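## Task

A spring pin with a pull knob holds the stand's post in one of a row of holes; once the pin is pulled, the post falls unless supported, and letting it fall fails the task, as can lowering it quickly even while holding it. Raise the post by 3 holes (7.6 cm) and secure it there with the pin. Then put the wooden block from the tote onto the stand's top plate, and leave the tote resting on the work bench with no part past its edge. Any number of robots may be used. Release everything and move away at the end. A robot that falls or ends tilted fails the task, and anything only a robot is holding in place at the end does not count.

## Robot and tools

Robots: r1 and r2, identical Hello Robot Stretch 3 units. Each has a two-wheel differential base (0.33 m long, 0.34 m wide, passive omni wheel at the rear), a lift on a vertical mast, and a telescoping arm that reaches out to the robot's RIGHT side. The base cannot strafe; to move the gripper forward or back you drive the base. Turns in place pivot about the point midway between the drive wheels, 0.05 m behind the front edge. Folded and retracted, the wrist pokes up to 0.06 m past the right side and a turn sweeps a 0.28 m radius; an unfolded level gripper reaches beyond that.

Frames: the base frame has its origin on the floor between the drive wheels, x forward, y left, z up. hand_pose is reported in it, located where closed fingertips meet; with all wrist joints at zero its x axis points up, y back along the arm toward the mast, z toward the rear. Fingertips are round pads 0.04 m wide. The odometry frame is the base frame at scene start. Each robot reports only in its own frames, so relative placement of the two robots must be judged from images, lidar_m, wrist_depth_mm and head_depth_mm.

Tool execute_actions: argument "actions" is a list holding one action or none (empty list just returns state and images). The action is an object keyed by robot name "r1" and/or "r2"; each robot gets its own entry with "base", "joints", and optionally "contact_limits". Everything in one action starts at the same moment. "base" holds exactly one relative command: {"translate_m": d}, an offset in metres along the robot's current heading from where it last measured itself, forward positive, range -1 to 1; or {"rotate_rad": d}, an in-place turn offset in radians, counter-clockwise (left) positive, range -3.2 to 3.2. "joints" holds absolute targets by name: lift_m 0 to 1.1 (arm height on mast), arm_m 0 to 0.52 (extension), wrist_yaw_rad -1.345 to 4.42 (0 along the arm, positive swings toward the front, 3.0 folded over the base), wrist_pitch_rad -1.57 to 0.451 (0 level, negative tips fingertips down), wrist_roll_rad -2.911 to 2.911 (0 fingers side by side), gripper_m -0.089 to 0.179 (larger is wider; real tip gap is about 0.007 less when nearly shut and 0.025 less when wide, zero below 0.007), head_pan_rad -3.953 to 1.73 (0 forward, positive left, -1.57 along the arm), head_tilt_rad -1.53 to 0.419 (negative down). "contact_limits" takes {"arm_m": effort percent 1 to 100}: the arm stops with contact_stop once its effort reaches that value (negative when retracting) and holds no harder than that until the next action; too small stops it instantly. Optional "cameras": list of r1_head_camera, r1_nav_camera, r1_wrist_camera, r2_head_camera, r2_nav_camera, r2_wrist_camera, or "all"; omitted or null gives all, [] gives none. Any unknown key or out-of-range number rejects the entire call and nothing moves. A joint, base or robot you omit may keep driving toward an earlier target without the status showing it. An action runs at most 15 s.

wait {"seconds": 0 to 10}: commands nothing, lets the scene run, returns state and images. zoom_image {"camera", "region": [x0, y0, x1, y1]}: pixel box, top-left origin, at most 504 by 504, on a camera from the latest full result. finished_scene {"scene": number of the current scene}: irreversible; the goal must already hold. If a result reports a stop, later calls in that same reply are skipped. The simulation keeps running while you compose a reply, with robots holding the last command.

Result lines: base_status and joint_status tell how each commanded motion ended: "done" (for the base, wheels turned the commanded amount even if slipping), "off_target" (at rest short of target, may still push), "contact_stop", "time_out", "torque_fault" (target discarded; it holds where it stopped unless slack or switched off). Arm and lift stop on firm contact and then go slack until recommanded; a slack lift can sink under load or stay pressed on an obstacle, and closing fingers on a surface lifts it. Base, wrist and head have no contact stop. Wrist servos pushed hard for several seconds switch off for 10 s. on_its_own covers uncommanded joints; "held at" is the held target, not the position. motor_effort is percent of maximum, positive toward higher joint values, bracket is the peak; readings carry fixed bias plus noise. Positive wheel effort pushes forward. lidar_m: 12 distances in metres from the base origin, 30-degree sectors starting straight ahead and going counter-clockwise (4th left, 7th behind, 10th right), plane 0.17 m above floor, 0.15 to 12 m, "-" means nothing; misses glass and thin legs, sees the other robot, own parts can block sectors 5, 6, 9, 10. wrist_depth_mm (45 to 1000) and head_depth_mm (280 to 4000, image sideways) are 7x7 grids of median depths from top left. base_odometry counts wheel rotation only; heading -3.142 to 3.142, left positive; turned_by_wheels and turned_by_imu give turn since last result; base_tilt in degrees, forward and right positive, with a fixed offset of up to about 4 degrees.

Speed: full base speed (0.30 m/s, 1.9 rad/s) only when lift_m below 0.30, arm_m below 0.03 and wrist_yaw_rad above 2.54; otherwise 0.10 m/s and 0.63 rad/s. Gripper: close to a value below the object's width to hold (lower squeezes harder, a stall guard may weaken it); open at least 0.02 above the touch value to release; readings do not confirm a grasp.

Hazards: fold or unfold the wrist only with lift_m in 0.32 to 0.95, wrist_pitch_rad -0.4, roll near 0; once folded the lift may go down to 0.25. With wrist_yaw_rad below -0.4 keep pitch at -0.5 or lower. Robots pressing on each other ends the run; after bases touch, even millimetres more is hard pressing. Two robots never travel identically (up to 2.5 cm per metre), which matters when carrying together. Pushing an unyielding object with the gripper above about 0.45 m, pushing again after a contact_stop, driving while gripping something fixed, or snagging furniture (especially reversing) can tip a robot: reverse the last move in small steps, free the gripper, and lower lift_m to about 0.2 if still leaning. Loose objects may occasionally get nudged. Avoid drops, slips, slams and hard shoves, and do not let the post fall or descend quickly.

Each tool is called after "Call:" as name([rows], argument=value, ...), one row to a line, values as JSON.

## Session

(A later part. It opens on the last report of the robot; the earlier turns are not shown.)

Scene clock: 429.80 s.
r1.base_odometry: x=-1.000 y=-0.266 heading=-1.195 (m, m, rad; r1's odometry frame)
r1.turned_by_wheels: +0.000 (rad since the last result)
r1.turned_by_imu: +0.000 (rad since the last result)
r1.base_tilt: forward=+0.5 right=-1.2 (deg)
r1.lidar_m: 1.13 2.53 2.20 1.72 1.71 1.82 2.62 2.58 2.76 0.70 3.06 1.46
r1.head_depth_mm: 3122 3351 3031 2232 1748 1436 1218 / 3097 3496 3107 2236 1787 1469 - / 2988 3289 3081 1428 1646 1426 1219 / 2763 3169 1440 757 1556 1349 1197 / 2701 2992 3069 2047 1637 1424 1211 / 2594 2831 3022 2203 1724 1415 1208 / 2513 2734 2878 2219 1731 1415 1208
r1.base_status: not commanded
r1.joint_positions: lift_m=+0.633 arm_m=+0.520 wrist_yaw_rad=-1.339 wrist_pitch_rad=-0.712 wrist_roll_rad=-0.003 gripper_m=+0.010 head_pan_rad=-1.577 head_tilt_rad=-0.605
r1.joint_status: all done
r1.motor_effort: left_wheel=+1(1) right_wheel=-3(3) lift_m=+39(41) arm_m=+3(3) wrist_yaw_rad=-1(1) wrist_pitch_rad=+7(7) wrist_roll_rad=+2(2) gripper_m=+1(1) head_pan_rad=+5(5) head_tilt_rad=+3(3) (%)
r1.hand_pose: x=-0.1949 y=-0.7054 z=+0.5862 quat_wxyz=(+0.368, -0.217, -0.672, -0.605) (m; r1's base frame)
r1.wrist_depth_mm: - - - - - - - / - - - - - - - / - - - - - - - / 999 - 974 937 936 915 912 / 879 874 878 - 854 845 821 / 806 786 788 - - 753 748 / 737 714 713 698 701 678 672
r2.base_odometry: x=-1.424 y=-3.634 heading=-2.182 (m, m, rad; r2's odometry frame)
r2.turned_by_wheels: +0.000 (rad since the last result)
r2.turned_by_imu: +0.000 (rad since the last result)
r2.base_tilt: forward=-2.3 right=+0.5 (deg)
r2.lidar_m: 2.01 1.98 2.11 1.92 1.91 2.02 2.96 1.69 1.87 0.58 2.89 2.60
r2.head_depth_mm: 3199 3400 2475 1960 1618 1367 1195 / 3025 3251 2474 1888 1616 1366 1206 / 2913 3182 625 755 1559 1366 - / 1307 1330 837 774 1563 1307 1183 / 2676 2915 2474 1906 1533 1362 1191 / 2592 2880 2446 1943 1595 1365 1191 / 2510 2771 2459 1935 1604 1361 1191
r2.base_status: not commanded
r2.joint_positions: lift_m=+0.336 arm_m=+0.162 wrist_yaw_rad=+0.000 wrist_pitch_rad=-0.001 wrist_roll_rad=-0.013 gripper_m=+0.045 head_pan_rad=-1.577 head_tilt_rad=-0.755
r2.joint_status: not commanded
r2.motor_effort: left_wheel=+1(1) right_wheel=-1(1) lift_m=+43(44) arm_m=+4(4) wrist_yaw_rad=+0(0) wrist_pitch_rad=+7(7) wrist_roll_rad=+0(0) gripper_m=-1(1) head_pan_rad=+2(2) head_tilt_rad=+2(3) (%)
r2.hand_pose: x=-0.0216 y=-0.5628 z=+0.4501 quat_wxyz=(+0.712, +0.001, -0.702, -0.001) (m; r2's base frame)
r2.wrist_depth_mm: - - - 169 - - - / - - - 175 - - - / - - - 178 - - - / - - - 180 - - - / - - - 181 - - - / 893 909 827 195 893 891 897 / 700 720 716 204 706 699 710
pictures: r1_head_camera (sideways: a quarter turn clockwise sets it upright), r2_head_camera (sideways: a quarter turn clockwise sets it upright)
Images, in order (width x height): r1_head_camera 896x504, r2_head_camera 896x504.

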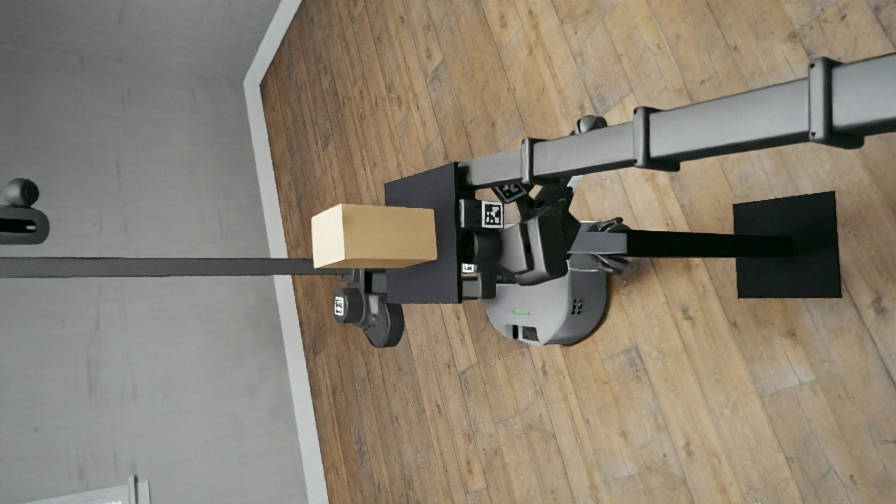

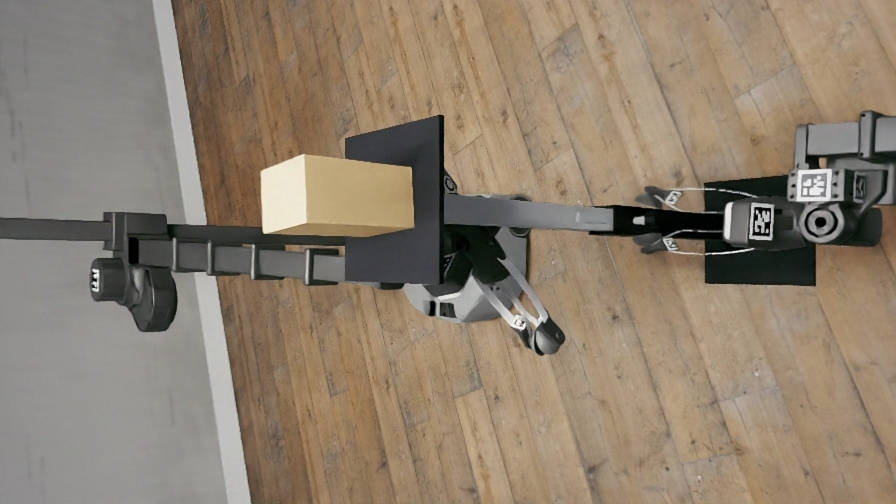

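Call:
execute_actions(actions=[])

Scene clock: 450.80 s.
r1.base_odometry: x=-1.000 y=-0.266 heading=-1.195 (m, m, rad; r1's odometry frame)
r1.turned_by_wheels: +0.000 (rad since the last result)
r1.turned_by_imu: +0.000 (rad since the last result)
r1.base_tilt: forward=+0.5 right=-1.1 (deg)
r1.lidar_m: 1.13 2.53 2.19 1.73 1.71 1.82 2.62 2.58 2.75 0.70 3.08 1.46
r1.head_depth_mm: 3131 3345 3055 2223 1735 1428 1210 / 3080 3468 3084 2214 1790 1459 - / 2992 3334 3070 1408 1633 1427 1212 / 2757 3077 1435 757 1556 1344 1198 / 2713 2993 3050 2069 1636 1425 1215 / 2614 2863 3018 2215 1724 1422 1212 / 2463 2710 2905 2191 1719 1421 1207
r1.base_status: not commanded
r1.joint_positions: lift_m=+0.633 arm_m=+0.520 wrist_yaw_rad=-1.339 wrist_pitch_rad=-0.712 wrist_roll_rad=-0.003 gripper_m=+0.010 head_pan_rad=-1.577 head_tilt_rad=-0.605
r1.joint_status: all done
r1.motor_effort: left_wheel=+1(1) right_wheel=-3(3) lift_m=+39(41) arm_m=+3(3) wrist_yaw_rad=+0(1) wrist_pitch_rad=+7(7) wrist_roll_rad=+2(2) gripper_m=+0(1) head_pan_rad=+5(5) head_tilt_rad=+3(3) (%)
r1.hand_pose: x=-0.1949 y=-0.7054 z=+0.5862 quat_wxyz=(+0.368, -0.217, -0.672, -0.605) (m; r1's base frame)
r1.wrist_depth_mm: - - - - - - - / - - - - - - - / - - - - - - - / - 982 961 934 931 929 918 / 883 874 880 - 849 827 814 / 808 798 787 - - 741 736 / 735 711 713 699 692 686 668
r2.base_odometry: x=-1.424 y=-3.634 heading=-2.182 (m, m, rad; r2's odometry frame)
r2.turned_by_wheels: +0.000 (rad since the last result)
r2.turned_by_imu: +0.000 (rad since the last result)
r2.base_tilt: forward=-2.4 right=+0.6 (deg)
r2.lidar_m: 2.01 1.98 2.11 1.92 1.91 2.02 2.95 1.70 1.87 0.58 2.89 2.59
r2.head_depth_mm: 3164 3391 2494 1939 1600 1368 1196 / 3052 3284 2460 1902 1610 1373 1208 / 2910 3180 626 753 1565 1368 - / 1303 1322 837 774 1581 1315 1185 / 2660 2921 2455 1881 1527 1368 1188 / 2590 2923 2442 1932 1594 1366 1188 / 2509 2763 2439 1938 1596 1363 1190
r2.base_status: not commanded
r2.joint_positions: lift_m=+0.336 arm_m=+0.162 wrist_yaw_rad=+0.000 wrist_pitch_rad=-0.001 wrist_roll_rad=-0.013 gripper_m=+0.045 head_pan_rad=-1.577 head_tilt_rad=-0.755
r2.joint_status: not commanded
r2.motor_effort: left_wheel=+1(1) right_wheel=-1(1) lift_m=+43(44) arm_m=+4(4) wrist_yaw_rad=+0(0) wrist_pitch_rad=+7(7) wrist_roll_rad=-1(0) gripper_m=+0(1) head_pan_rad=+2(2) head_tilt_rad=+3(3) (%)
r2.hand_pose: x=-0.0216 y=-0.5628 z=+0.4501 quat_wxyz=(+0.712, +0.001, -0.702, -0.001) (m; r2's base frame)
r2.wrist_depth_mm: - - - 169 - - - / - - - 175 - - - / - - - 178 - - - / - - - 182 - - - / - - - 181 - - - / 925 907 807 195 878 891 902 / 725 708 715 204 713 709 724
pictures: r1_head_camera (sideways: a quarter turn clockwise sets it upright), r1_nav_camera (sideways: a quarter turn counterclockwise sets it upright), r1_wrist_camera, r2_head_camera (sideways: a quarter turn clockwise sets it upright), r2_nav_camera (sideways: a quarter turn counterclockwise sets it upright), r2_wrist_camera
Images, in order (width x height): r1_head_camera 896x504, r1_nav_camera 672x504, r1_wrist_camera 644x364, r2_head_camera 896x504, r2_nav_camera 672x504, r2_wrist_camera 644x364.

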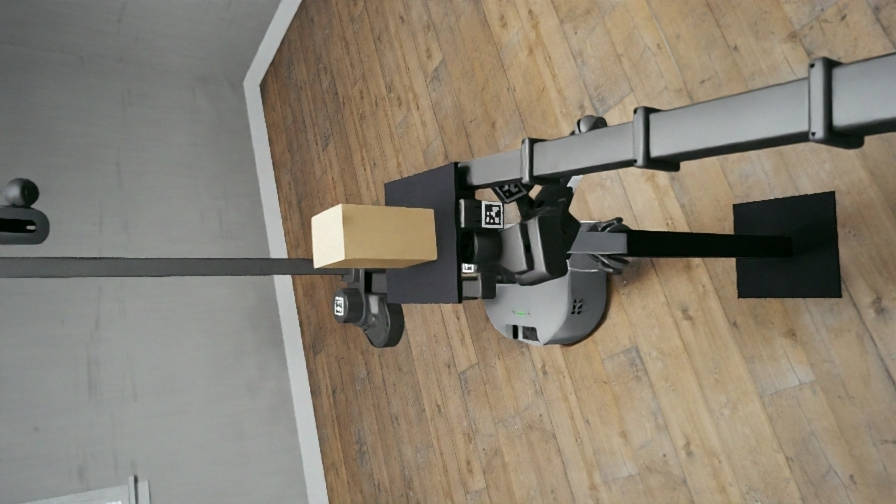

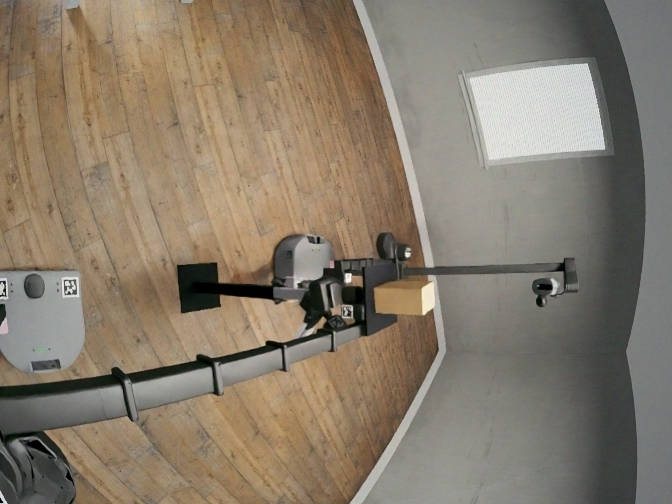

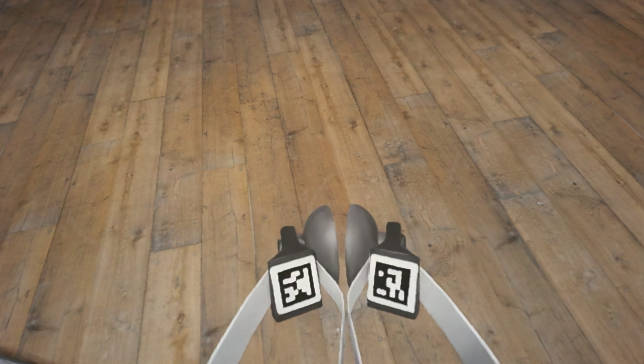

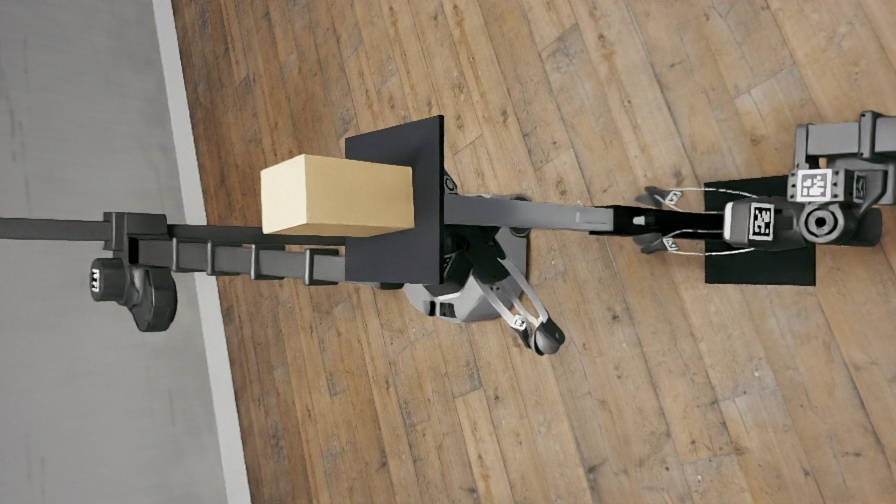

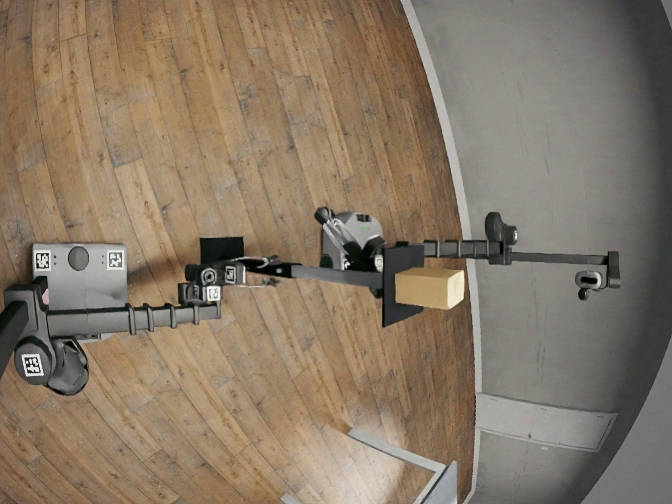

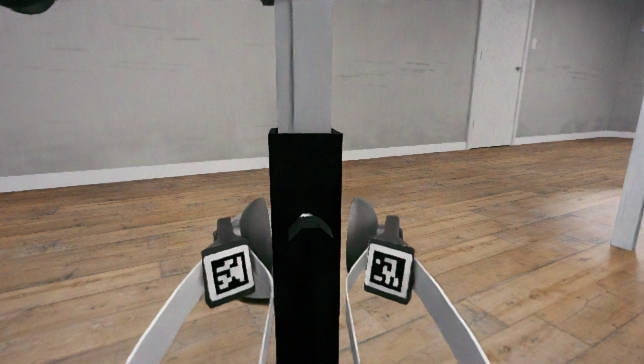

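Call:
execute_actions([
  {"r2":{"joints":{"gripper_m":-0.04}}},
], cameras=["r2_wrist_camera"])

Call:
execute_actions([
  {"r2":{"joints":{"arm_m":0.147}}},
], cameras=["r2_wrist_camera","r2_head_camera"])

Call:
zoom_image(camera="r2_head_camera", region=[560,150,720,290])

Scene clock: 459.43 s.
r1.base_odometry: x=-1.000 y=-0.266 heading=-1.195 (m, m, rad; r1's odometry frame)
r1.turned_by_wheels: +0.000 (rad since the last result)
r1.turned_by_imu: -0.001 (rad since the last result)
r1.base_tilt: forward=+0.6 right=-1.1 (deg)
r1.lidar_m: 1.13 2.53 2.20 1.72 1.70 1.82 2.62 2.58 2.76 0.70 3.09 1.46
r1.head_depth_mm: 3038 3316 3063 2223 1742 1434 1216 / 3072 3464 3091 2213 1814 1463 - / 2933 3300 3066 1423 1636 1434 1212 / 2747 3119 1431 755 1096 1344 1198 / 2723 3008 3060 2052 1627 1421 1210 / 2614 2840 3004 2218 1719 1430 1208 / 2478 2730 2887 2186 1736 1422 1210
r1.base_status: not commanded
r1.joint_positions: lift_m=+0.633 arm_m=+0.520 wrist_yaw_rad=-1.339 wrist_pitch_rad=-0.712 wrist_roll_rad=-0.003 gripper_m=+0.010 head_pan_rad=-1.577 head_tilt_rad=-0.605
r1.joint_status: not commanded
r1.motor_effort: left_wheel=+3(2) right_wheel=-3(3) lift_m=+39(39) arm_m=+3(3) wrist_yaw_rad=+0(0) wrist_pitch_rad=+7(7) wrist_roll_rad=+2(2) gripper_m=+0(0) head_pan_rad=+5(5) head_tilt_rad=+2(3) (%)
r1.hand_pose: x=-0.1949 y=-0.7054 z=+0.5862 quat_wxyz=(+0.368, -0.217, -0.672, -0.605) (m; r1's base frame)
r1.wrist_depth_mm: - - - - - - - / - - - - - - - / - - - - - - - / - 997 977 948 940 921 921 / 889 871 859 - 865 834 809 / 797 794 784 - - 741 744 / 740 721 720 697 692 692 667
r2.base_odometry: x=-1.424 y=-3.634 heading=-2.182 (m, m, rad; r2's odometry frame)
r2.turned_by_wheels: +0.000 (rad since the last result)
r2.turned_by_imu: +0.000 (rad since the last result)
r2.base_tilt: forward=-2.4 right=+0.6 (deg)
r2.lidar_m: 2.01 1.98 2.11 1.92 1.91 2.02 2.96 1.69 1.87 0.58 2.89 2.60
r2.head_depth_mm: 3159 3384 2489 1958 1610 1376 1194 / 3043 3250 2467 1889 1613 1374 1203 / 2900 3165 625 755 1576 1373 - / 1315 1320 837 774 1563 1327 1189 / 2654 2912 2485 1888 1532 1367 1184 / 2585 2903 2465 1935 1592 1365 1188 / 2486 2768 2458 1937 1600 1356 1186
r2.base_status: not commanded
r2.joint_positions: lift_m=+0.336 arm_m=+0.162 wrist_yaw_rad=+0.004 wrist_pitch_rad=-0.002 wrist_roll_rad=-0.013 gripper_m=-0.039 head_pan_rad=-1.577 head_tilt_rad=-0.755
r2.joint_status: all done
r2.motor_effort: left_wheel=+1(1) right_wheel=+0(2) lift_m=+44(44) arm_m=+4(4) wrist_yaw_rad=-1(2) wrist_pitch_rad=+6(7) wrist_roll_rad=+0(0) gripper_m=-24(98) head_pan_rad=+2(2) head_tilt_rad=+2(3) (%)
r2.hand_pose: x=-0.0204 y=-0.5628 z=+0.4501 quat_wxyz=(+0.712, +0.002, -0.702, +0.001) (m; r2's base frame)
r2.wrist_depth_mm: - - - 169 - - - / - - - 176 - - - / - - - 179 - - - / - - - 181 - - - / - - - 152 - - - / 898 909 863 195 931 892 932 / 705 717 721 206 715 728 703
pictures: r2_wrist_camera
Images, in order (width x height): r2_wrist_camera 644x364.

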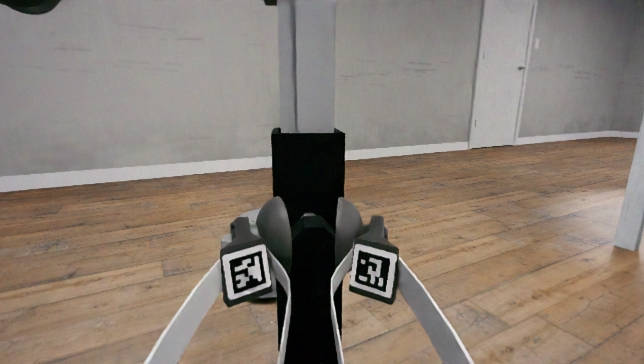

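Scene clock: 460.43 s.
r1.base_odometry: x=-1.000 y=-0.266 heading=-1.195 (m, m, rad; r1's odometry frame)
r1.turned_by_wheels: +0.000 (rad since the last result)
r1.turned_by_imu: +0.000 (rad since the last result)
r1.base_tilt: forward=+0.5 right=-1.2 (deg)
r1.lidar_m: 1.13 2.53 2.20 1.73 1.71 1.82 2.61 2.58 2.77 0.70 3.07 1.46
r1.head_depth_mm: 3040 3332 3066 2198 1751 1431 1215 / 3130 3448 3071 2227 1798 1466 - / 2965 3293 3071 1414 1639 1421 1212 / 2754 3066 1437 754 1544 1343 1205 / 2736 2991 3053 2048 1629 1423 1200 / 2612 2878 3022 2205 1730 1428 1211 / 2484 2709 2871 2178 1729 1428 1208
r1.base_status: not commanded
r1.joint_positions: lift_m=+0.633 arm_m=+0.520 wrist_yaw_rad=-1.339 wrist_pitch_rad=-0.712 wrist_roll_rad=-0.003 gripper_m=+0.010 head_pan_rad=-1.577 head_tilt_rad=-0.605
r1.joint_status: not commanded
r1.motor_effort: left_wheel=+2(2) right_wheel=-3(3) lift_m=+40(39) arm_m=+3(3) wrist_yaw_rad=+0(0) wrist_pitch_rad=+7(7) wrist_roll_rad=+2(2) gripper_m=+1(0) head_pan_rad=+4(4) head_tilt_rad=+2(2) (%)
r1.hand_pose: x=-0.1949 y=-0.7054 z=+0.5862 quat_wxyz=(+0.368, -0.217, -0.672, -0.605) (m; r1's base frame)
r1.wrist_depth_mm: - - - - - - - / - - - - - - - / - - - - - - - / - 956 971 947 944 921 906 / 907 873 864 - 864 829 811 / 804 789 782 - - 753 741 / 726 707 703 702 693 688 677
r2.base_odometry: x=-1.424 y=-3.634 heading=-2.182 (m, m, rad; r2's odometry frame)
r2.turned_by_wheels: +0.000 (rad since the last result)
r2.turned_by_imu: +0.000 (rad since the last result)
r2.base_tilt: forward=-2.4 right=+0.5 (deg)
r2.lidar_m: 2.01 1.98 2.11 1.92 1.90 2.02 2.96 1.69 1.87 0.58 2.89 2.60
r2.head_depth_mm: 3156 3381 2499 1960 1620 1366 1200 / 3041 3263 2468 1902 1612 1373 1218 / 2901 3176 625 755 1569 1372 - / 1307 1322 838 774 1572 1324 1190 / 2679 2916 2449 1880 1531 1356 1189 / 2579 2906 2464 1942 1596 1365 1190 / 2480 2779 2446 1930 1595 1361 1183
r2.base_status: not commanded
r2.joint_positions: lift_m=+0.336 arm_m=+0.148 wrist_yaw_rad=+0.000 wrist_pitch_rad=+0.001 wrist_roll_rad=-0.013 gripper_m=-0.036 head_pan_rad=-1.577 head_tilt_rad=-0.754
r2.joint_status: all done
r2.motor_effort: left_wheel=+1(2) right_wheel=-1(1) lift_m=+43(42) arm_m=-6(10) wrist_yaw_rad=+0(2) wrist_pitch_rad=+6(7) wrist_roll_rad=+0(1) gripper_m=-21(24) head_pan_rad=+2(2) head_tilt_rad=+2(2) (%)
r2.hand_pose: x=-0.0215 y=-0.5489 z=+0.4506 quat_wxyz=(+0.712, +0.000, -0.702, +0.000) (m; r2's base frame)
r2.wrist_depth_mm: - - - 182 - - - / - - - 189 - - - / - - - 191 - - - / - - - 195 - - - / - - - 165 - - - / 913 903 889 210 915 932 927 / 696 698 705 219 718 721 728
pictures: r2_head_camera (sideways: a quarter turn clockwise sets it upright), r2_wrist_camera
Images, in order (width x height): r2_head_camera 896x504, r2_wrist_camera 644x364.

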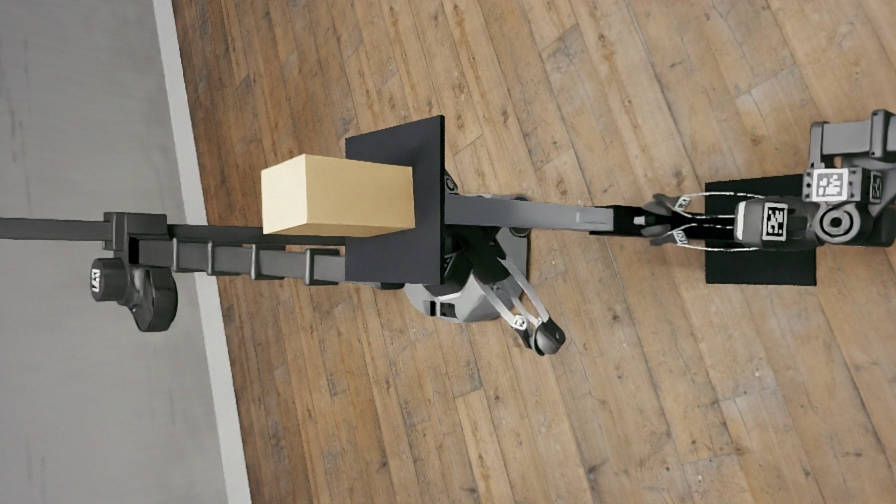

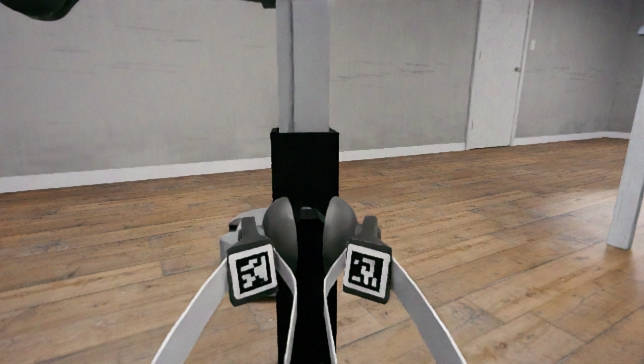

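Region (560, 150, 720, 290) of r2_head_camera's 896x504 image, scaled by 3.150, with more detail than that image has; it fills the top 441 rows of this view, and the rest is white.

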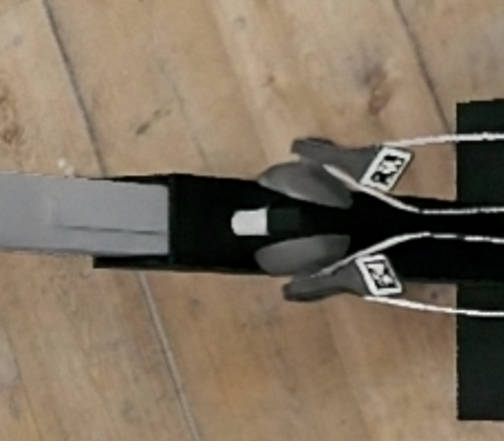

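Call:
execute_actions([
  {"r1":{"joints":{"lift_m":0.637}},"r2":{"joints":{"gripper_m":0.045}}},
], cameras=[])

Call:
execute_actions([
  {"r1":{"joints":{"lift_m":0.639}},"r2":{"joints":{"arm_m":0.158}}},
], cameras=["r2_head_camera","r2_wrist_camera"])

Scene clock: 480.33 s.
r1.base_odometry: x=-1.000 y=-0.266 heading=-1.195 (m, m, rad; r1's odometry frame)
r1.turned_by_wheels: +0.000 (rad since the last result)
r1.turned_by_imu: -0.001 (rad since the last result)
r1.base_tilt: forward=+0.4 right=-1.2 (deg)
r1.lidar_m: 1.13 2.53 2.20 1.72 1.71 1.82 2.61 2.58 2.75 0.70 3.07 1.46
r1.head_depth_mm: 3088 3298 3070 2201 1730 1422 1219 / 3089 3513 3110 2231 1789 1463 - / 2934 3312 3078 1415 1650 1419 1215 / 2757 3075 1426 756 1077 1344 1203 / 2718 2984 3053 2057 1622 1425 1216 / 2604 2837 3016 2165 1719 1421 1210 / 2522 2756 2883 2199 1737 1416 1210
r1.base_status: not commanded
r1.joint_positions: lift_m=+0.636 arm_m=+0.520 wrist_yaw_rad=-1.339 wrist_pitch_rad=-0.712 wrist_roll_rad=-0.003 gripper_m=+0.010 head_pan_rad=-1.577 head_tilt_rad=-0.605
r1.joint_status: all done
r1.motor_effort: left_wheel=+1(2) right_wheel=-3(3) lift_m=+49(49) arm_m=+3(3) wrist_yaw_rad=-1(0) wrist_pitch_rad=+6(7) wrist_roll_rad=+2(2) gripper_m=+0(0) head_pan_rad=+6(4) head_tilt_rad=+3(3) (%)
r1.hand_pose: x=-0.1950 y=-0.7054 z=+0.5887 quat_wxyz=(+0.368, -0.217, -0.672, -0.605) (m; r1's base frame)
r1.wrist_depth_mm: - - - - - - - / - - - - - - - / - - - - - - - / - 995 970 955 924 922 912 / 886 886 867 - 847 829 813 / 805 791 787 - - 738 736 / 724 708 712 702 684 686 683
r2.base_odometry: x=-1.424 y=-3.634 heading=-2.182 (m, m, rad; r2's odometry frame)
r2.turned_by_wheels: +0.000 (rad since the last result)
r2.turned_by_imu: +0.000 (rad since the last result)
r2.base_tilt: forward=-2.4 right=+0.6 (deg)
r2.lidar_m: 2.01 1.97 2.11 1.93 1.91 2.02 2.97 1.69 1.86 0.58 2.89 2.59
r2.head_depth_mm: 3162 3455 2442 1957 1616 1375 1193 / 3043 3250 2466 1903 1620 1367 1213 / 2918 3204 622 753 1562 1368 - / 1301 1323 834 773 1569 1327 1185 / 2645 2918 2469 1882 1523 1368 1190 / 2603 2904 2442 1944 1597 1362 1188 / 2489 2752 2457 1938 1600 1359 1187
r2.base_status: not commanded
r2.joint_positions: lift_m=+0.336 arm_m=+0.147 wrist_yaw_rad=+0.000 wrist_pitch_rad=+0.001 wrist_roll_rad=-0.013 gripper_m=+0.045 head_pan_rad=-1.577 head_tilt_rad=-0.754
r2.joint_status: all done
r2.motor_effort: left_wheel=+1(1) right_wheel=-1(1) lift_m=+44(44) arm_m=-3(6) wrist_yaw_rad=+0(0) wrist_pitch_rad=+5(6) wrist_roll_rad=+0(0) gripper_m=+0(79) head_pan_rad=+2(2) head_tilt_rad=+2(2) (%)
r2.hand_pose: x=-0.0215 y=-0.5486 z=+0.4506 quat_wxyz=(+0.712, +0.000, -0.702, +0.000) (m; r2's base frame)
r2.wrist_depth_mm: - - - 182 - - - / - - - 188 - - - / - - - 191 - - - / - - - 194 - - - / - - - 196 - - - / 886 936 796 209 879 910 909 / 720 722 717 221 722 706 710
pictures: none
No camera images: the call's "cameras" was empty. Leave "cameras" out to get every camera's image.

Scene clock: 481.17 s.
r1.base_odometry: x=-1.000 y=-0.266 heading=-1.195 (m, m, rad; r1's odometry frame)
r1.turned_by_wheels: +0.000 (rad since the last result)
r1.turned_by_imu: +0.000 (rad since the last result)
r1.base_tilt: forward=+0.5 right=-1.2 (deg)
r1.lidar_m: 1.13 2.53 2.20 1.73 1.71 1.82 2.61 2.58 2.76 0.70 3.07 1.46
r1.head_depth_mm: 3122 3329 3067 2249 1741 1434 1219 / 3114 3505 3032 2208 1790 1473 - / 2968 3303 3060 1415 1622 1424 1205 / 2774 3096 1429 756 1076 1356 1198 / 2708 3031 3105 2048 1625 1435 1210 / 2607 2841 3048 2198 1750 1421 1210 / 2493 2734 2892 2191 1721 1422 1200
r1.base_status: not commanded
r1.joint_positions: lift_m=+0.634 arm_m=+0.520 wrist_yaw_rad=-1.339 wrist_pitch_rad=-0.712 wrist_roll_rad=-0.003 gripper_m=+0.010 head_pan_rad=-1.577 head_tilt_rad=-0.605
r1.joint_status: lift_m contact_stop (moved -0.001 of +0.003)
r1.on_its_own: lift_m is slack since a contact_stop, until your next command for it (your +0.639 is given up)
r1.motor_effort: left_wheel=+2(2) right_wheel=-3(3) lift_m=+24(53) arm_m=+3(3) wrist_yaw_rad=-1(1) wrist_pitch_rad=+7(7) wrist_roll_rad=+2(2) gripper_m=+0(0) head_pan_rad=+5(5) head_tilt_rad=+3(3) (%)
r1.hand_pose: x=-0.1950 y=-0.7054 z=+0.5875 quat_wxyz=(+0.368, -0.217, -0.672, -0.605) (m; r1's base frame)
r1.wrist_depth_mm: - - - - - - - / - - - - - - - / - - - - - - - / - 995 970 941 947 914 915 / 893 876 860 - 857 831 810 / 809 802 788 - - 757 741 / 725 725 722 707 691 679 675
r2.base_odometry: x=-1.424 y=-3.634 heading=-2.182 (m, m, rad; r2's odometry frame)
r2.turned_by_wheels: +0.000 (rad since the last result)
r2.turned_by_imu: +0.000 (rad since the last result)
r2.base_tilt: forward=-2.4 right=+0.5 (deg)
r2.lidar_m: 2.01 1.98 2.10 1.93 1.91 2.02 2.96 1.70 1.86 0.58 2.89 2.60
r2.head_depth_mm: 3143 3399 2472 1965 1619 1377 1202 / 3016 3314 2466 1885 1606 1372 1219 / 2897 3171 624 755 1573 1371 - / 1308 1321 836 773 1560 1328 1195 / 2652 2940 2464 1884 1527 1361 1189 / 2561 2880 2452 1935 1609 1362 1180 / 2501 2778 2443 1943 1601 1356 1185
r2.base_status: not commanded
r2.joint_positions: lift_m=+0.336 arm_m=+0.158 wrist_yaw_rad=+0.000 wrist_pitch_rad=+0.001 wrist_roll_rad=-0.013 gripper_m=+0.045 head_pan_rad=-1.577 head_tilt_rad=-0.754
r2.joint_status: all done
r2.motor_effort: left_wheel=+1(1) right_wheel=-1(1) lift_m=+43(43) arm_m=+4(6) wrist_yaw_rad=+0(0) wrist_pitch_rad=+6(6) wrist_roll_rad=+1(0) gripper_m=-1(1) head_pan_rad=+3(2) head_tilt_rad=+2(1) (%)
r2.hand_pose: x=-0.0215 y=-0.5588 z=+0.4506 quat_wxyz=(+0.712, +0.000, -0.702, +0.000) (m; r2's base frame)
r2.wrist_depth_mm: - - - 173 - - - / - - - 179 - - - / - - - 181 - - - / - - - 184 - - - / - - - 185 - - - / 931 916 832 198 870 887 939 / 720 728 700 209 717 701 720
pictures: r2_head_camera (sideways: a quarter turn clockwise sets it upright), r2_wrist_camera
Images, in order (width x height): r2_head_camera 896x504, r2_wrist_camera 644x364.

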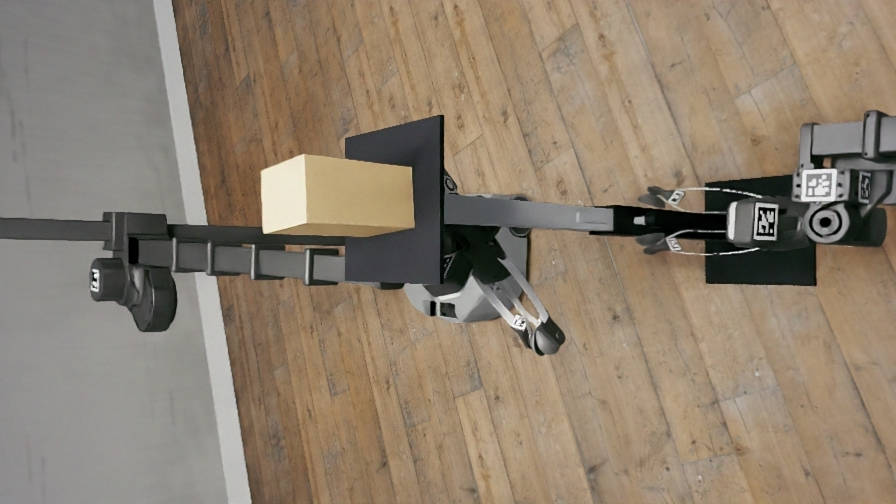

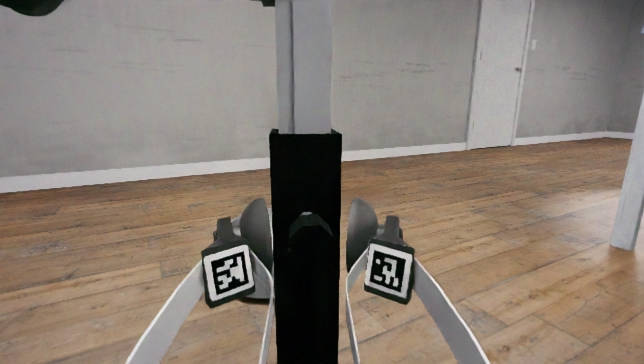

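Call:
execute_actions([
  {"r1":{"joints":{"lift_m":0.636}},"r2":{"joints":{"gripper_m":-0.04}}},
], cameras=[])

Call:
execute_actions([
  {"r2":{"joints":{"arm_m":0.150}}},
], cameras=["r2_head_camera"])

Call:
zoom_image(camera="r2_head_camera", region=[560,150,720,290])

Scene clock: 493.40 s.
r1.base_odometry: x=-1.000 y=-0.266 heading=-1.195 (m, m, rad; r1's odometry frame)
r1.turned_by_wheels: +0.000 (rad since the last result)
r1.turned_by_imu: -0.001 (rad since the last result)
r1.base_tilt: forward=+0.5 right=-1.1 (deg)
r1.lidar_m: 1.13 2.53 2.19 1.72 1.71 1.82 2.62 2.58 2.76 0.70 3.07 1.46
r1.head_depth_mm: 3156 3356 3066 2237 1726 1431 1210 / 3165 3474 3068 2218 1790 1460 - / 2963 3270 3014 1406 1628 1427 1210 / 2775 3103 1420 756 1329 1339 1197 / 2697 3004 3015 2038 1636 1424 1215 / 2596 2818 3024 2204 1729 1423 1204 / 2520 2673 2841 2206 1726 1418 1209
r1.base_status: not commanded
r1.joint_positions: lift_m=+0.635 arm_m=+0.520 wrist_yaw_rad=-1.339 wrist_pitch_rad=-0.712 wrist_roll_rad=-0.003 gripper_m=+0.010 head_pan_rad=-1.577 head_tilt_rad=-0.605
r1.joint_status: all done
r1.motor_effort: left_wheel=+1(2) right_wheel=-3(3) lift_m=+45(43) arm_m=+3(3) wrist_yaw_rad=+0(1) wrist_pitch_rad=+7(7) wrist_roll_rad=+2(2) gripper_m=+0(0) head_pan_rad=+5(5) head_tilt_rad=+3(3) (%)
r1.hand_pose: x=-0.1950 y=-0.7054 z=+0.5879 quat_wxyz=(+0.368, -0.217, -0.672, -0.605) (m; r1's base frame)
r1.wrist_depth_mm: - - - - - - - / - - - - - - - / - - - - - - - / - 986 960 954 960 920 916 / 886 872 862 - 850 832 809 / 805 792 789 - - 748 744 / 723 723 706 700 695 682 676
r2.base_odometry: x=-1.424 y=-3.634 heading=-2.182 (m, m, rad; r2's odometry frame)
r2.turned_by_wheels: +0.000 (rad since the last result)
r2.turned_by_imu: +0.000 (rad since the last result)
r2.base_tilt: forward=-2.4 right=+0.5 (deg)
r2.lidar_m: 2.02 1.98 2.12 1.93 1.91 2.02 2.96 1.69 1.87 0.59 2.89 2.59
r2.head_depth_mm: 3152 3391 2491 1950 1616 1374 1195 / 3051 3278 2464 1905 1610 1370 1204 / 2863 3185 624 754 1569 1364 - / 1308 1320 835 773 1560 1327 1190 / 2666 2946 2464 1891 1530 1371 1189 / 2574 2887 2449 1956 1599 1365 1195 / 2489 2777 2473 1930 1600 1358 1185
r2.base_status: not commanded
r2.joint_positions: lift_m=+0.336 arm_m=+0.158 wrist_yaw_rad=-0.001 wrist_pitch_rad=+0.001 wrist_roll_rad=-0.013 gripper_m=-0.039 head_pan_rad=-1.577 head_tilt_rad=-0.754
r2.joint_status: all done
r2.motor_effort: left_wheel=+1(1) right_wheel=-1(1) lift_m=+44(44) arm_m=-1(3) wrist_yaw_rad=+1(1) wrist_pitch_rad=+6(6) wrist_roll_rad=+0(0) gripper_m=-23(97) head_pan_rad=+2(2) head_tilt_rad=+2(2) (%)
r2.hand_pose: x=-0.0216 y=-0.5593 z=+0.4506 quat_wxyz=(+0.712, +0.000, -0.702, +0.000) (m; r2's base frame)
r2.wrist_depth_mm: - - - 172 - - - / - - - 178 - - - / - - - 181 - - - / - - - 183 - - - / - - - 153 - - - / 903 904 860 199 885 902 925 / 708 710 706 206 723 703 713
pictures: none
No camera images: the call's "cameras" was empty. Leave "cameras" out to get every camera's image.

Scene clock: 494.17 s.
r1.base_odometry: x=-1.000 y=-0.266 heading=-1.195 (m, m, rad; r1's odometry frame)
r1.turned_by_wheels: +0.000 (rad since the last result)
r1.turned_by_imu: +0.000 (rad since the last result)
r1.base_tilt: forward=+0.5 right=-1.1 (deg)
r1.lidar_m: 1.13 2.53 2.20 1.73 1.71 1.82 2.62 2.58 2.76 0.70 3.07 1.46
r1.head_depth_mm: 3134 3348 3051 2215 1745 1423 1221 / 3106 3463 3036 2212 1774 1461 - / 2975 3274 3092 1417 1611 1432 1206 / 2737 3113 1433 759 1333 1340 1201 / 2700 2975 3061 2033 1622 1417 1207 / 2628 2852 2982 2206 1720 1415 1210 / 2473 2723 2846 2195 1740 1420 1205
r1.base_status: not commanded
r1.joint_positions: lift_m=+0.635 arm_m=+0.520 wrist_yaw_rad=-1.339 wrist_pitch_rad=-0.712 wrist_roll_rad=-0.003 gripper_m=+0.010 head_pan_rad=-1.577 head_tilt_rad=-0.605
r1.joint_status: not commanded
r1.motor_effort: left_wheel=+1(1) right_wheel=-3(3) lift_m=+46(45) arm_m=+3(3) wrist_yaw_rad=+0(0) wrist_pitch_rad=+7(7) wrist_roll_rad=+2(2) gripper_m=+1(0) head_pan_rad=+5(5) head_tilt_rad=+3(3) (%)
r1.hand_pose: x=-0.1950 y=-0.7054 z=+0.5879 quat_wxyz=(+0.368, -0.217, -0.672, -0.605) (m; r1's base frame)
r1.wrist_depth_mm: - - - - - - - / - - - - - - - / - - - - - - - / - 979 991 961 943 921 921 / 897 880 846 - 855 830 822 / 792 790 788 - - 758 740 / 718 725 719 698 683 678 672
r2.base_odometry: x=-1.424 y=-3.634 heading=-2.182 (m, m, rad; r2's odometry frame)
r2.turned_by_wheels: +0.000 (rad since the last result)
r2.turned_by_imu: +0.000 (rad since the last result)
r2.base_tilt: forward=-2.3 right=+0.6 (deg)
r2.lidar_m: 2.01 1.97 2.12 1.93 1.91 2.02 2.97 1.69 1.87 0.58 2.88 2.60
r2.head_depth_mm: 3180 3449 2511 1948 1616 1370 1197 / 3051 3259 2466 1894 1606 1372 1218 / 2911 3187 623 752 1564 1373 1240 / 1301 1319 835 772 1567 1325 1189 / 2694 2915 2465 1882 1535 1363 1194 / 2553 2903 2465 1946 1610 1362 1186 / 2512 2772 2453 1944 1606 1364 1191
r2.base_status: not commanded
r2.joint_positions: lift_m=+0.336 arm_m=+0.151 wrist_yaw_rad=-0.001 wrist_pitch_rad=+0.001 wrist_roll_rad=-0.013 gripper_m=-0.036 head_pan_rad=-1.577 head_tilt_rad=-0.754
r2.joint_status: all done
r2.motor_effort: left_wheel=+1(1) right_wheel=-1(1) lift_m=+43(43) arm_m=-7(11) wrist_yaw_rad=+1(0) wrist_pitch_rad=+5(6) wrist_roll_rad=+0(0) gripper_m=-21(22) head_pan_rad=+2(2) head_tilt_rad=+3(2) (%)
r2.hand_pose: x=-0.0216 y=-0.5521 z=+0.4508 quat_wxyz=(+0.712, +0.000, -0.702, +0.000) (m; r2's base frame)
r2.wrist_depth_mm: - - - 179 - - - / - - - 185 - - - / - - - 188 - - - / - - - 190 - - - / - - - 160 - - - / 933 929 839 205 914 908 931 / 725 702 702 216 723 704 711
pictures: r2_head_camera (sideways: a quarter turn clockwise sets it upright)
Images, in order (width x height): r2_head_camera 896x504.

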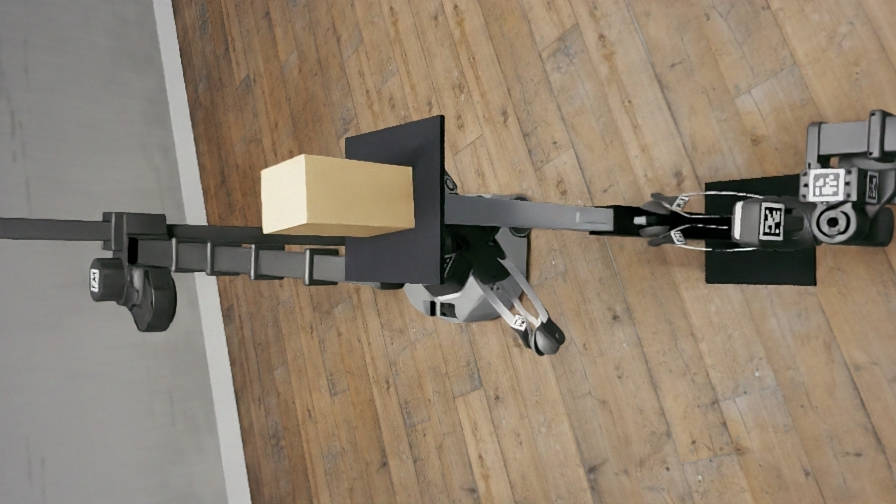

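Region (560, 150, 720, 290) of r2_head_camera's 896x504 image, scaled by 3.150, with more detail than that image has; it fills the top 441 rows of this view, and the rest is white.

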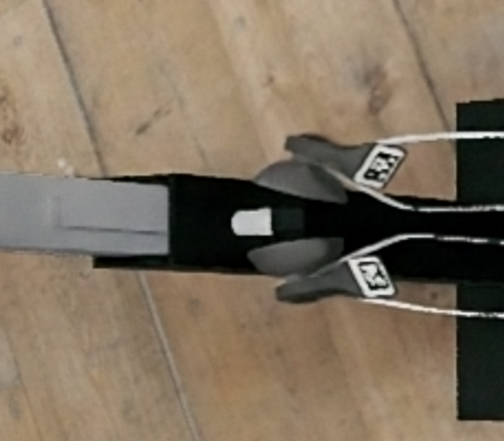

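Call:
execute_actions([
  {"r1":{"joints":{"lift_m":0.6372}},"r2":{"joints":{"gripper_m":-0.05}}},
], cameras=[])

Call:
execute_actions([
  {"r2":{"joints":{"arm_m":0.145}}},
], cameras=["r2_head_camera"])

Call:
zoom_image(camera="r2_head_camera", region=[560,150,720,290])

Scene clock: 509.17 s.
r1.base_odometry: x=-1.000 y=-0.266 heading=-1.195 (m, m, rad; r1's odometry frame)
r1.turned_by_wheels: +0.000 (rad since the last result)
r1.turned_by_imu: -0.001 (rad since the last result)
r1.base_tilt: forward=+0.5 right=-1.2 (deg)
r1.lidar_m: 1.13 2.53 2.20 1.72 1.71 1.82 2.61 2.58 2.76 0.70 3.08 1.46
r1.head_depth_mm: 3074 3349 3131 2215 1740 1440 1216 / 3064 3463 3065 2216 1792 1469 - / 2978 3286 3094 1415 1628 1426 1214 / 2766 3067 1433 756 1327 1342 1199 / 2708 2997 3064 2041 1620 1428 1213 / 2571 2811 3001 2217 1722 1429 1208 / 2509 2740 2905 2184 1742 1424 1202
r1.base_status: not commanded
r1.joint_positions: lift_m=+0.634 arm_m=+0.520 wrist_yaw_rad=-1.339 wrist_pitch_rad=-0.712 wrist_roll_rad=-0.003 gripper_m=+0.010 head_pan_rad=-1.577 head_tilt_rad=-0.605
r1.joint_status: lift_m contact_stop (moved +0.000 of +0.002)
r1.on_its_own: lift_m is slack since a contact_stop, until your next command for it
r1.motor_effort: left_wheel=+2(1) right_wheel=-3(3) lift_m=+25(48) arm_m=+3(3) wrist_yaw_rad=+0(1) wrist_pitch_rad=+7(7) wrist_roll_rad=+2(2) gripper_m=+0(0) head_pan_rad=+5(5) head_tilt_rad=+2(2) (%)
r1.hand_pose: x=-0.1950 y=-0.7054 z=+0.5875 quat_wxyz=(+0.368, -0.217, -0.672, -0.605) (m; r1's base frame)
r1.wrist_depth_mm: - - - - - - - / - - - - - - - / - - - - - - - / - 986 969 960 942 915 903 / 884 888 869 - 866 827 809 / 791 781 770 - - 750 746 / 730 709 715 707 699 694 679
r2.base_odometry: x=-1.424 y=-3.634 heading=-2.182 (m, m, rad; r2's odometry frame)
r2.turned_by_wheels: +0.000 (rad since the last result)
r2.turned_by_imu: +0.000 (rad since the last result)
r2.base_tilt: forward=-2.3 right=+0.5 (deg)
r2.lidar_m: 2.01 1.98 2.10 1.92 1.91 2.02 2.96 1.70 1.87 0.58 2.89 2.59
r2.head_depth_mm: 3151 3379 2494 1952 1623 1372 1198 / 3024 3256 2484 1890 1612 1372 1218 / 2918 3173 623 753 1572 1370 1235 / 1305 1323 835 771 1560 1330 1194 / 2654 2927 2457 1882 1522 1370 1191 / 2579 2917 2456 1943 1606 1364 1189 / 2510 2771 2442 1930 1601 1357 1187
r2.base_status: not commanded
r2.joint_positions: lift_m=+0.336 arm_m=+0.151 wrist_yaw_rad=-0.001 wrist_pitch_rad=+0.001 wrist_roll_rad=-0.013 gripper_m=-0.049 head_pan_rad=-1.577 head_tilt_rad=-0.754
r2.joint_status: all done
r2.motor_effort: left_wheel=+1(1) right_wheel=-1(1) lift_m=+43(43) arm_m=-7(8) wrist_yaw_rad=+0(1) wrist_pitch_rad=+6(6) wrist_roll_rad=+0(0) gripper_m=-26(86) head_pan_rad=+2(2) head_tilt_rad=+2(2) (%)
r2.hand_pose: x=-0.0216 y=-0.5521 z=+0.4508 quat_wxyz=(+0.712, +0.000, -0.702, +0.000) (m; r2's base frame)
r2.wrist_depth_mm: - - - 178 - - - / - - - 186 - - - / - - - 188 - - - / - - - 190 - - - / - - - 159 - - - / 903 897 878 206 918 896 928 / 730 696 717 216 720 720 718
pictures: none
No camera images: the call's "cameras" was empty. Leave "cameras" out to get every camera's image.

not run: a stop came earlier in this reply.

Region (560, 150, 720, 290) of r2_head_camera's 896x504 image, scaled by 3.150, with more detail than that image has; it fills the top 441 rows of this view, and the rest is white.

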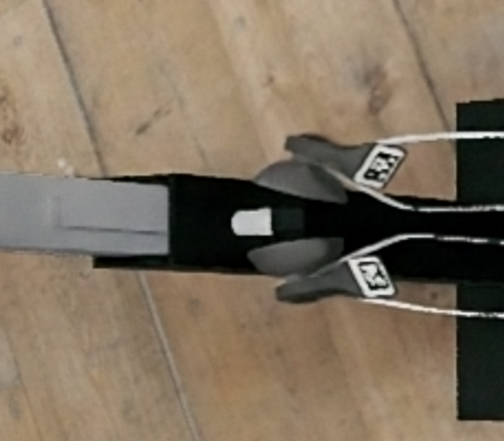

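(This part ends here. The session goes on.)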